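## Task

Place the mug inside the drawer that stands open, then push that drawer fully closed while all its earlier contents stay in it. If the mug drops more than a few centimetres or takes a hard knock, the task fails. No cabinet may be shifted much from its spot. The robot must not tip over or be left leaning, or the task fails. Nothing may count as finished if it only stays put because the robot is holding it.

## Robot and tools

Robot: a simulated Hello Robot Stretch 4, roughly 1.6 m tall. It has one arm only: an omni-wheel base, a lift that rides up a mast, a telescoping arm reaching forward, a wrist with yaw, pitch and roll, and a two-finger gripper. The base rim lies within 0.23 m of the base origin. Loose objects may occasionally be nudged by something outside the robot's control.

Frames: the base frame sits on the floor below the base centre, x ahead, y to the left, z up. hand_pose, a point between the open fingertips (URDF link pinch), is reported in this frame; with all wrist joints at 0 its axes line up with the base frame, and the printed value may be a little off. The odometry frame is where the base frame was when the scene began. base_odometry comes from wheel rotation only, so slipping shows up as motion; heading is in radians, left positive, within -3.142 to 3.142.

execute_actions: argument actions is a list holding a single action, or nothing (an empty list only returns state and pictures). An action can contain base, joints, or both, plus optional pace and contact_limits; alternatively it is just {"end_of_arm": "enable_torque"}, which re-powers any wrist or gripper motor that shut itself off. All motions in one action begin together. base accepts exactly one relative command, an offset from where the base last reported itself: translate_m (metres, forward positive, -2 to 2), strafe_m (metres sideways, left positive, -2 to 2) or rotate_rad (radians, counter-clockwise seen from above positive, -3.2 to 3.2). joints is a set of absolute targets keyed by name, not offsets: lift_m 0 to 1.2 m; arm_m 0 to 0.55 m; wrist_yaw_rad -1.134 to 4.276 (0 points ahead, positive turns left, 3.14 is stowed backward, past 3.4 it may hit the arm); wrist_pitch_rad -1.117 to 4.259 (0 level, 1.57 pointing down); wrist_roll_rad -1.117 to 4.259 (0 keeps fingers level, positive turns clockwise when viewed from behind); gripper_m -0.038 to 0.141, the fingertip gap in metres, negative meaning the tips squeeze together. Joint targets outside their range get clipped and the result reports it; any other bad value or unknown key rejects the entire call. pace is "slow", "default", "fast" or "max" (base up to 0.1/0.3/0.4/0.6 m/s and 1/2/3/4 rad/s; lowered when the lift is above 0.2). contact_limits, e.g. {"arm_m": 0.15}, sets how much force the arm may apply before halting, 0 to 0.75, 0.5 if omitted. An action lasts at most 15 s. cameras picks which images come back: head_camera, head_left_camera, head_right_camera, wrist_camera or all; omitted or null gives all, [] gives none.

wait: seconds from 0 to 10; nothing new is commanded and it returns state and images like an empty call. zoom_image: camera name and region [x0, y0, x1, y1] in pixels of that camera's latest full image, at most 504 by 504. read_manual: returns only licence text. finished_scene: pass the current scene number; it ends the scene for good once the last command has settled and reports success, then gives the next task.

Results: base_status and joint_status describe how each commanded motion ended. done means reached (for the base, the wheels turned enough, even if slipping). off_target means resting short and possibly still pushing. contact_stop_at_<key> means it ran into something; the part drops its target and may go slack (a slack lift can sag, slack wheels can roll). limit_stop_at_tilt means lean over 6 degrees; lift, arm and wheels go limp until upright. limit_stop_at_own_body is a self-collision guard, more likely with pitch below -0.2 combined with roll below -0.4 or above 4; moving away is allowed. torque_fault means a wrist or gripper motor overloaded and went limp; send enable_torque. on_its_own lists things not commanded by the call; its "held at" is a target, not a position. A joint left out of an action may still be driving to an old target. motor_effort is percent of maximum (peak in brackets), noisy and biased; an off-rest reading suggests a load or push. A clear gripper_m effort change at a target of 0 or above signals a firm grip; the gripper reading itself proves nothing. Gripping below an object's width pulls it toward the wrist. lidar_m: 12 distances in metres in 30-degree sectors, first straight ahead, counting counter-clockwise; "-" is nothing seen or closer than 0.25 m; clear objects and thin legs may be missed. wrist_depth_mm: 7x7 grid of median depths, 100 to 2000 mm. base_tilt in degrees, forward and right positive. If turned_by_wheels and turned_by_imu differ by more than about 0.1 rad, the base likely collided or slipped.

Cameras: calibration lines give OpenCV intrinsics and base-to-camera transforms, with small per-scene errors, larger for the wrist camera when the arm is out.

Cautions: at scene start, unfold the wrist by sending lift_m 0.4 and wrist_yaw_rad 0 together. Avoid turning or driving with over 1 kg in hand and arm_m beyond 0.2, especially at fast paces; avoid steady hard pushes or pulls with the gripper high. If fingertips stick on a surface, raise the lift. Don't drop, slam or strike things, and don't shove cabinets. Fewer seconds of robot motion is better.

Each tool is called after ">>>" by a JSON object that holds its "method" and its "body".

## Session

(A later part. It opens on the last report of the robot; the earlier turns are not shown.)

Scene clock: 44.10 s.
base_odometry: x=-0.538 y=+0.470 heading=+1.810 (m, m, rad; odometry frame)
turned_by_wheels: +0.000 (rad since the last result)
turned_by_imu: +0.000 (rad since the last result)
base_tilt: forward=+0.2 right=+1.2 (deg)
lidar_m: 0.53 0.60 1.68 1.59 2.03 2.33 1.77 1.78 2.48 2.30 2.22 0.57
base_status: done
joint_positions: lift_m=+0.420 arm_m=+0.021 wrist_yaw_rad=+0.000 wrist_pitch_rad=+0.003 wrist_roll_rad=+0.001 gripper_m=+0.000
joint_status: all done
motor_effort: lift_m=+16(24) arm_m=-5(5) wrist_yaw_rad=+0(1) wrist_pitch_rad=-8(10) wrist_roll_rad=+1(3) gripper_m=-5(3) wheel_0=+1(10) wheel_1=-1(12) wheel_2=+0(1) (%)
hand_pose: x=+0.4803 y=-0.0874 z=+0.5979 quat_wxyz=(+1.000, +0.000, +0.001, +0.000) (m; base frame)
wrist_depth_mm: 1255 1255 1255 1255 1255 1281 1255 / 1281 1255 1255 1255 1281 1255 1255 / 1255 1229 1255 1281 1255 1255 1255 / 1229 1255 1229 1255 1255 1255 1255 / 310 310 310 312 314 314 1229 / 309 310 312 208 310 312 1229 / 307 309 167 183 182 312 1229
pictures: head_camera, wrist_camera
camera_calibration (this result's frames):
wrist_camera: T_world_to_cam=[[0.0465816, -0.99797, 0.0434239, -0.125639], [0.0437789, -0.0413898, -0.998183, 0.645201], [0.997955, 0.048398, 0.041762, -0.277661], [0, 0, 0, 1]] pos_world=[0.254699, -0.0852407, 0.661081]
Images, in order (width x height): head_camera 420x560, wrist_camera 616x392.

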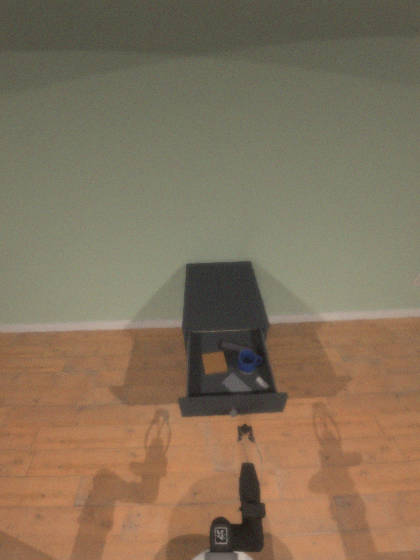

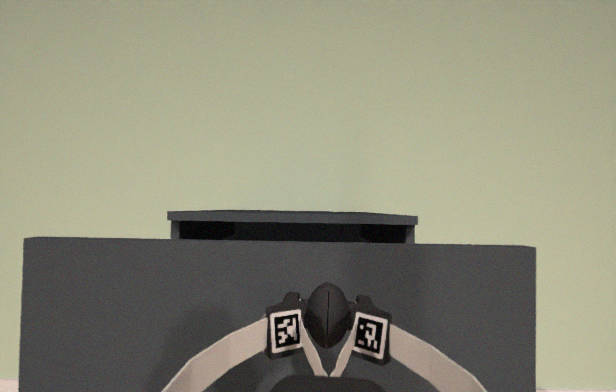

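>>> {"method": "execute_actions", "body": {"actions": [{"joints":{"arm_m":0.41},"pace":"slow","contact_limits":{"arm_m":0.2}}], "cameras": ["wrist_camera","head_camera"]}}

>>> {"method": "execute_actions", "body": {"actions": [{"joints":{"arm_m":0.3,"lift_m":0.45,"wrist_pitch_rad":0.3},"pace":"fast"}], "cameras": ["wrist_camera","head_camera"]}}

Scene clock: 49.77 s.
base_odometry: x=-0.538 y=+0.470 heading=+1.810 (m, m, rad; odometry frame)
turned_by_wheels: +0.000 (rad since the last result)
turned_by_imu: +0.000 (rad since the last result)
base_tilt: forward=+0.3 right=+1.3 (deg)
lidar_m: 0.84 1.54 1.66 1.59 2.03 2.37 1.77 1.83 2.45 2.31 2.23 0.92
base_status: not commanded
joint_positions: lift_m=+0.420 arm_m=+0.409 wrist_yaw_rad=+0.001 wrist_pitch_rad=+0.002 wrist_roll_rad=+0.001 gripper_m=+0.000
joint_status: all done
motor_effort: lift_m=+16(16) arm_m=+6(7) wrist_yaw_rad=-1(8) wrist_pitch_rad=-5(8) wrist_roll_rad=-2(1) gripper_m=-5(4) wheel_0=+1(1) wheel_1=-1(2) wheel_2=+0(1) (%)
contact_limits: arm_m 0.2
hand_pose: x=+0.8684 y=-0.0873 z=+0.5981 quat_wxyz=(+1.000, +0.000, +0.001, +0.000) (m; base frame)
wrist_depth_mm: 878 878 891 878 878 891 878 / 866 878 878 878 878 878 878 / 878 866 866 866 878 878 878 / 866 878 878 866 878 878 878 / 236 236 236 237 243 252 866 / 234 235 236 208 236 236 237 / 233 234 204 184 182 236 236
pictures: head_camera, wrist_camera
camera_calibration (this result's frames):
wrist_camera: T_world_to_cam=[[0.0471117, -0.997944, 0.0434587, -0.144044], [0.0445456, -0.0413647, -0.998151, 0.627747], [0.997896, 0.0489605, 0.0425053, -0.665355], [0, 0, 0, 1]] pos_world=[0.642778, -0.0852052, 0.661128]
Images, in order (width x height): head_camera 420x560, wrist_camera 616x392.

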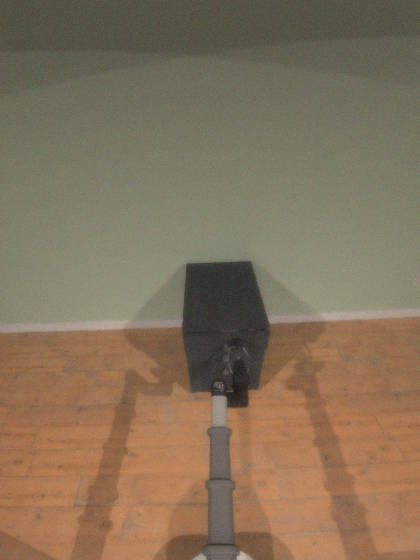

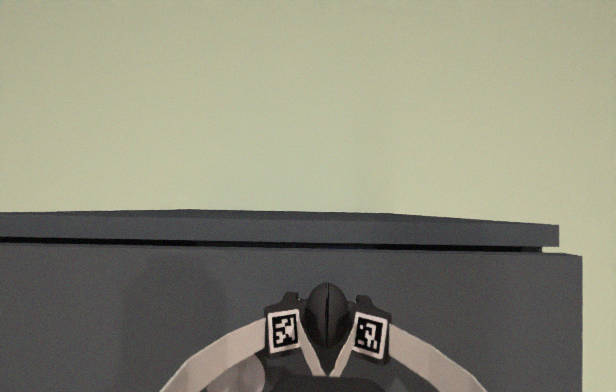

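Scene clock: 50.90 s.
base_odometry: x=-0.538 y=+0.470 heading=+1.810 (m, m, rad; odometry frame)
turned_by_wheels: +0.000 (rad since the last result)
turned_by_imu: +0.000 (rad since the last result)
base_tilt: forward=+0.2 right=+1.3 (deg)
lidar_m: 0.85 1.52 1.68 1.60 2.03 2.35 1.78 1.78 2.44 2.31 2.17 0.93
base_status: not commanded
joint_positions: lift_m=+0.450 arm_m=+0.301 wrist_yaw_rad=+0.000 wrist_pitch_rad=+0.302 wrist_roll_rad=+0.001 gripper_m=+0.000
joint_status: all done
motor_effort: lift_m=+25(27) arm_m=-5(6) wrist_yaw_rad=+1(2) wrist_pitch_rad=-9(5) wrist_roll_rad=-1(0) gripper_m=-5(4) wheel_0=+1(1) wheel_1=-1(1) wheel_2=+0(0) (%)
hand_pose: x=+0.7472 y=-0.0874 z=+0.5421 quat_wxyz=(+0.989, +0.000, +0.150, +0.000) (m; base frame)
wrist_depth_mm: 891 904 891 891 891 904 891 / 917 931 917 904 931 931 917 / 349 334 336 336 336 353 946 / 347 342 342 342 343 347 991 / 1025 355 357 357 357 394 1042 / 1078 399 402 208 402 1078 1060 / 946 421 167 184 183 931 960
pictures: head_camera, wrist_camera
camera_calibration (this result's frames):
wrist_camera: T_world_to_cam=[[0.0573535, -0.997969, 0.0277366, -0.135186], [-0.25256, -0.0413821, -0.966696, 0.782176], [0.96588, 0.0484382, -0.254421, -0.357247], [0, 0, 0, 1]] pos_world=[0.550358, -0.0852385, 0.668985]
Images, in order (width x height): head_camera 420x560, wrist_camera 616x392.

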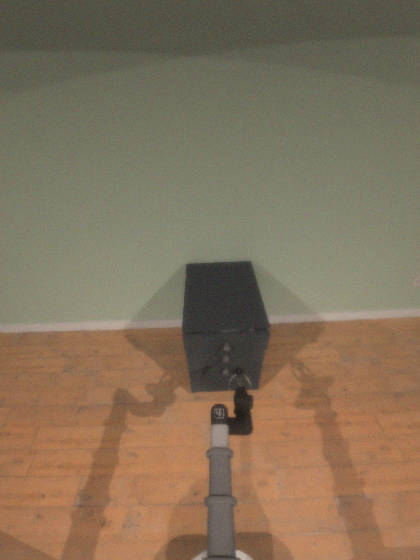

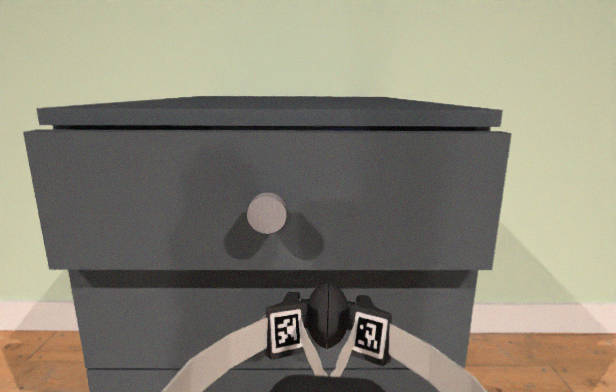

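About 2.4 cm left.

>>> {"method": "execute_actions", "body": {"actions": [{"joints":{"arm_m":0.44,"lift_m":0.415,"wrist_pitch_rad":0},"pace":"slow","contact_limits":{"arm_m":0.25}}], "cameras": ["wrist_camera"]}}

>>> {"method": "execute_actions", "body": {"actions": [{"joints":{"arm_m":0.33,"wrist_pitch_rad":0.3}}], "cameras": ["wrist_camera"]}}

Scene clock: 54.17 s.
base_odometry: x=-0.538 y=+0.470 heading=+1.810 (m, m, rad; odometry frame)
turned_by_wheels: +0.000 (rad since the last result)
turned_by_imu: +0.000 (rad since the last result)
base_tilt: forward=+0.2 right=+1.3 (deg)
lidar_m: 0.87 1.57 1.68 1.60 2.03 2.38 1.78 1.81 2.44 2.31 2.25 0.95
base_status: not commanded
joint_positions: lift_m=+0.415 arm_m=+0.438 wrist_yaw_rad=-0.003 wrist_pitch_rad=+0.002 wrist_roll_rad=+0.001 gripper_m=+0.000
joint_status: all done
motor_effort: lift_m=+15(26) arm_m=+9(8) wrist_yaw_rad=+8(8) wrist_pitch_rad=-4(10) wrist_roll_rad=-1(1) gripper_m=-6(4) wheel_0=+1(1) wheel_1=-1(1) wheel_2=-1(0) (%)
contact_limits: arm_m 0.25
hand_pose: x=+0.8976 y=-0.0883 z=+0.5932 quat_wxyz=(+1.000, +0.000, +0.001, -0.001) (m; base frame)
wrist_depth_mm: 842 854 842 854 854 842 854 / 842 866 842 854 842 854 854 / 842 842 831 866 854 842 842 / 842 842 831 842 842 842 842 / 233 234 234 236 235 236 237 / 231 233 233 211 235 236 236 / 230 232 181 186 185 235 235
pictures: wrist_camera
camera_calibration (this result's frames):
wrist_camera: T_world_to_cam=[[0.0437148, -0.998098, 0.0434686, -0.143154], [0.0445405, -0.0415199, -0.998144, 0.621477], [0.998051, 0.0455698, 0.0426407, -0.694745], [0, 0, 0, 1]] pos_world=[0.671968, -0.0854183, 0.656171]
Images, in order (width x height): wrist_camera 616x392.

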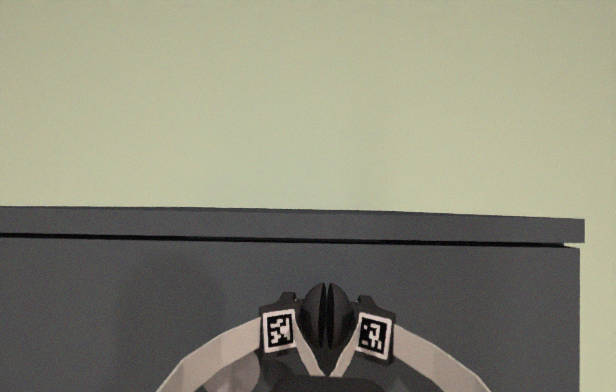

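Scene clock: 55.50 s.
base_odometry: x=-0.538 y=+0.470 heading=+1.810 (m, m, rad; odometry frame)
turned_by_wheels: +0.000 (rad since the last result)
turned_by_imu: +0.000 (rad since the last result)
base_tilt: forward=+0.3 right=+1.2 (deg)
lidar_m: 0.87 1.54 1.67 1.60 2.04 2.33 1.78 1.82 2.49 2.31 2.22 0.97
base_status: not commanded
joint_positions: lift_m=+0.415 arm_m=+0.331 wrist_yaw_rad=+0.000 wrist_pitch_rad=+0.302 wrist_roll_rad=+0.001 gripper_m=+0.000
joint_status: all done
motor_effort: lift_m=+17(17) arm_m=-5(7) wrist_yaw_rad=+0(8) wrist_pitch_rad=-6(21) wrist_roll_rad=-1(0) gripper_m=-5(5) wheel_0=-1(1) wheel_1=-1(1) wheel_2=+1(2) (%)
hand_pose: x=+0.7773 y=-0.0874 z=+0.5077 quat_wxyz=(+0.989, +0.000, +0.150, +0.000) (m; base frame)
wrist_depth_mm: 866 878 854 866 866 854 866 / 317 315 317 317 317 319 904 / 327 325 325 327 327 329 931 / 342 340 338 340 342 343 960 / 359 351 351 355 355 357 1025 / 1008 368 366 208 368 377 1042 / 866 382 167 183 182 842 904
pictures: wrist_camera
camera_calibration (this result's frames):
wrist_camera: T_world_to_cam=[[0.0573403, -0.997969, 0.0277374, -0.13595], [-0.252597, -0.0413814, -0.966686, 0.756601], [0.965871, 0.0484237, -0.254457, -0.39495], [0, 0, 0, 1]] pos_world=[0.580381, -0.0852395, 0.634669]
Images, in order (width x height): wrist_camera 616x392.

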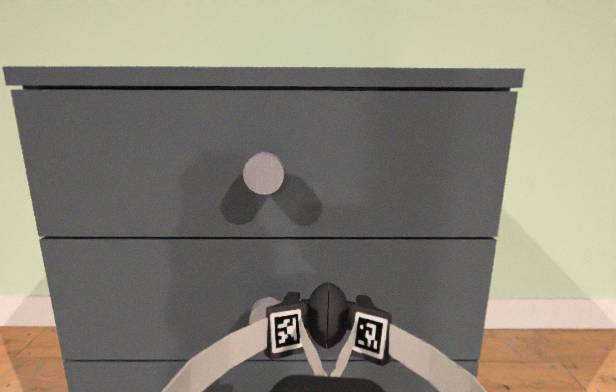

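>>> {"method": "finished_scene", "body": {"scene": 2}}

The scene is finished: the task was done.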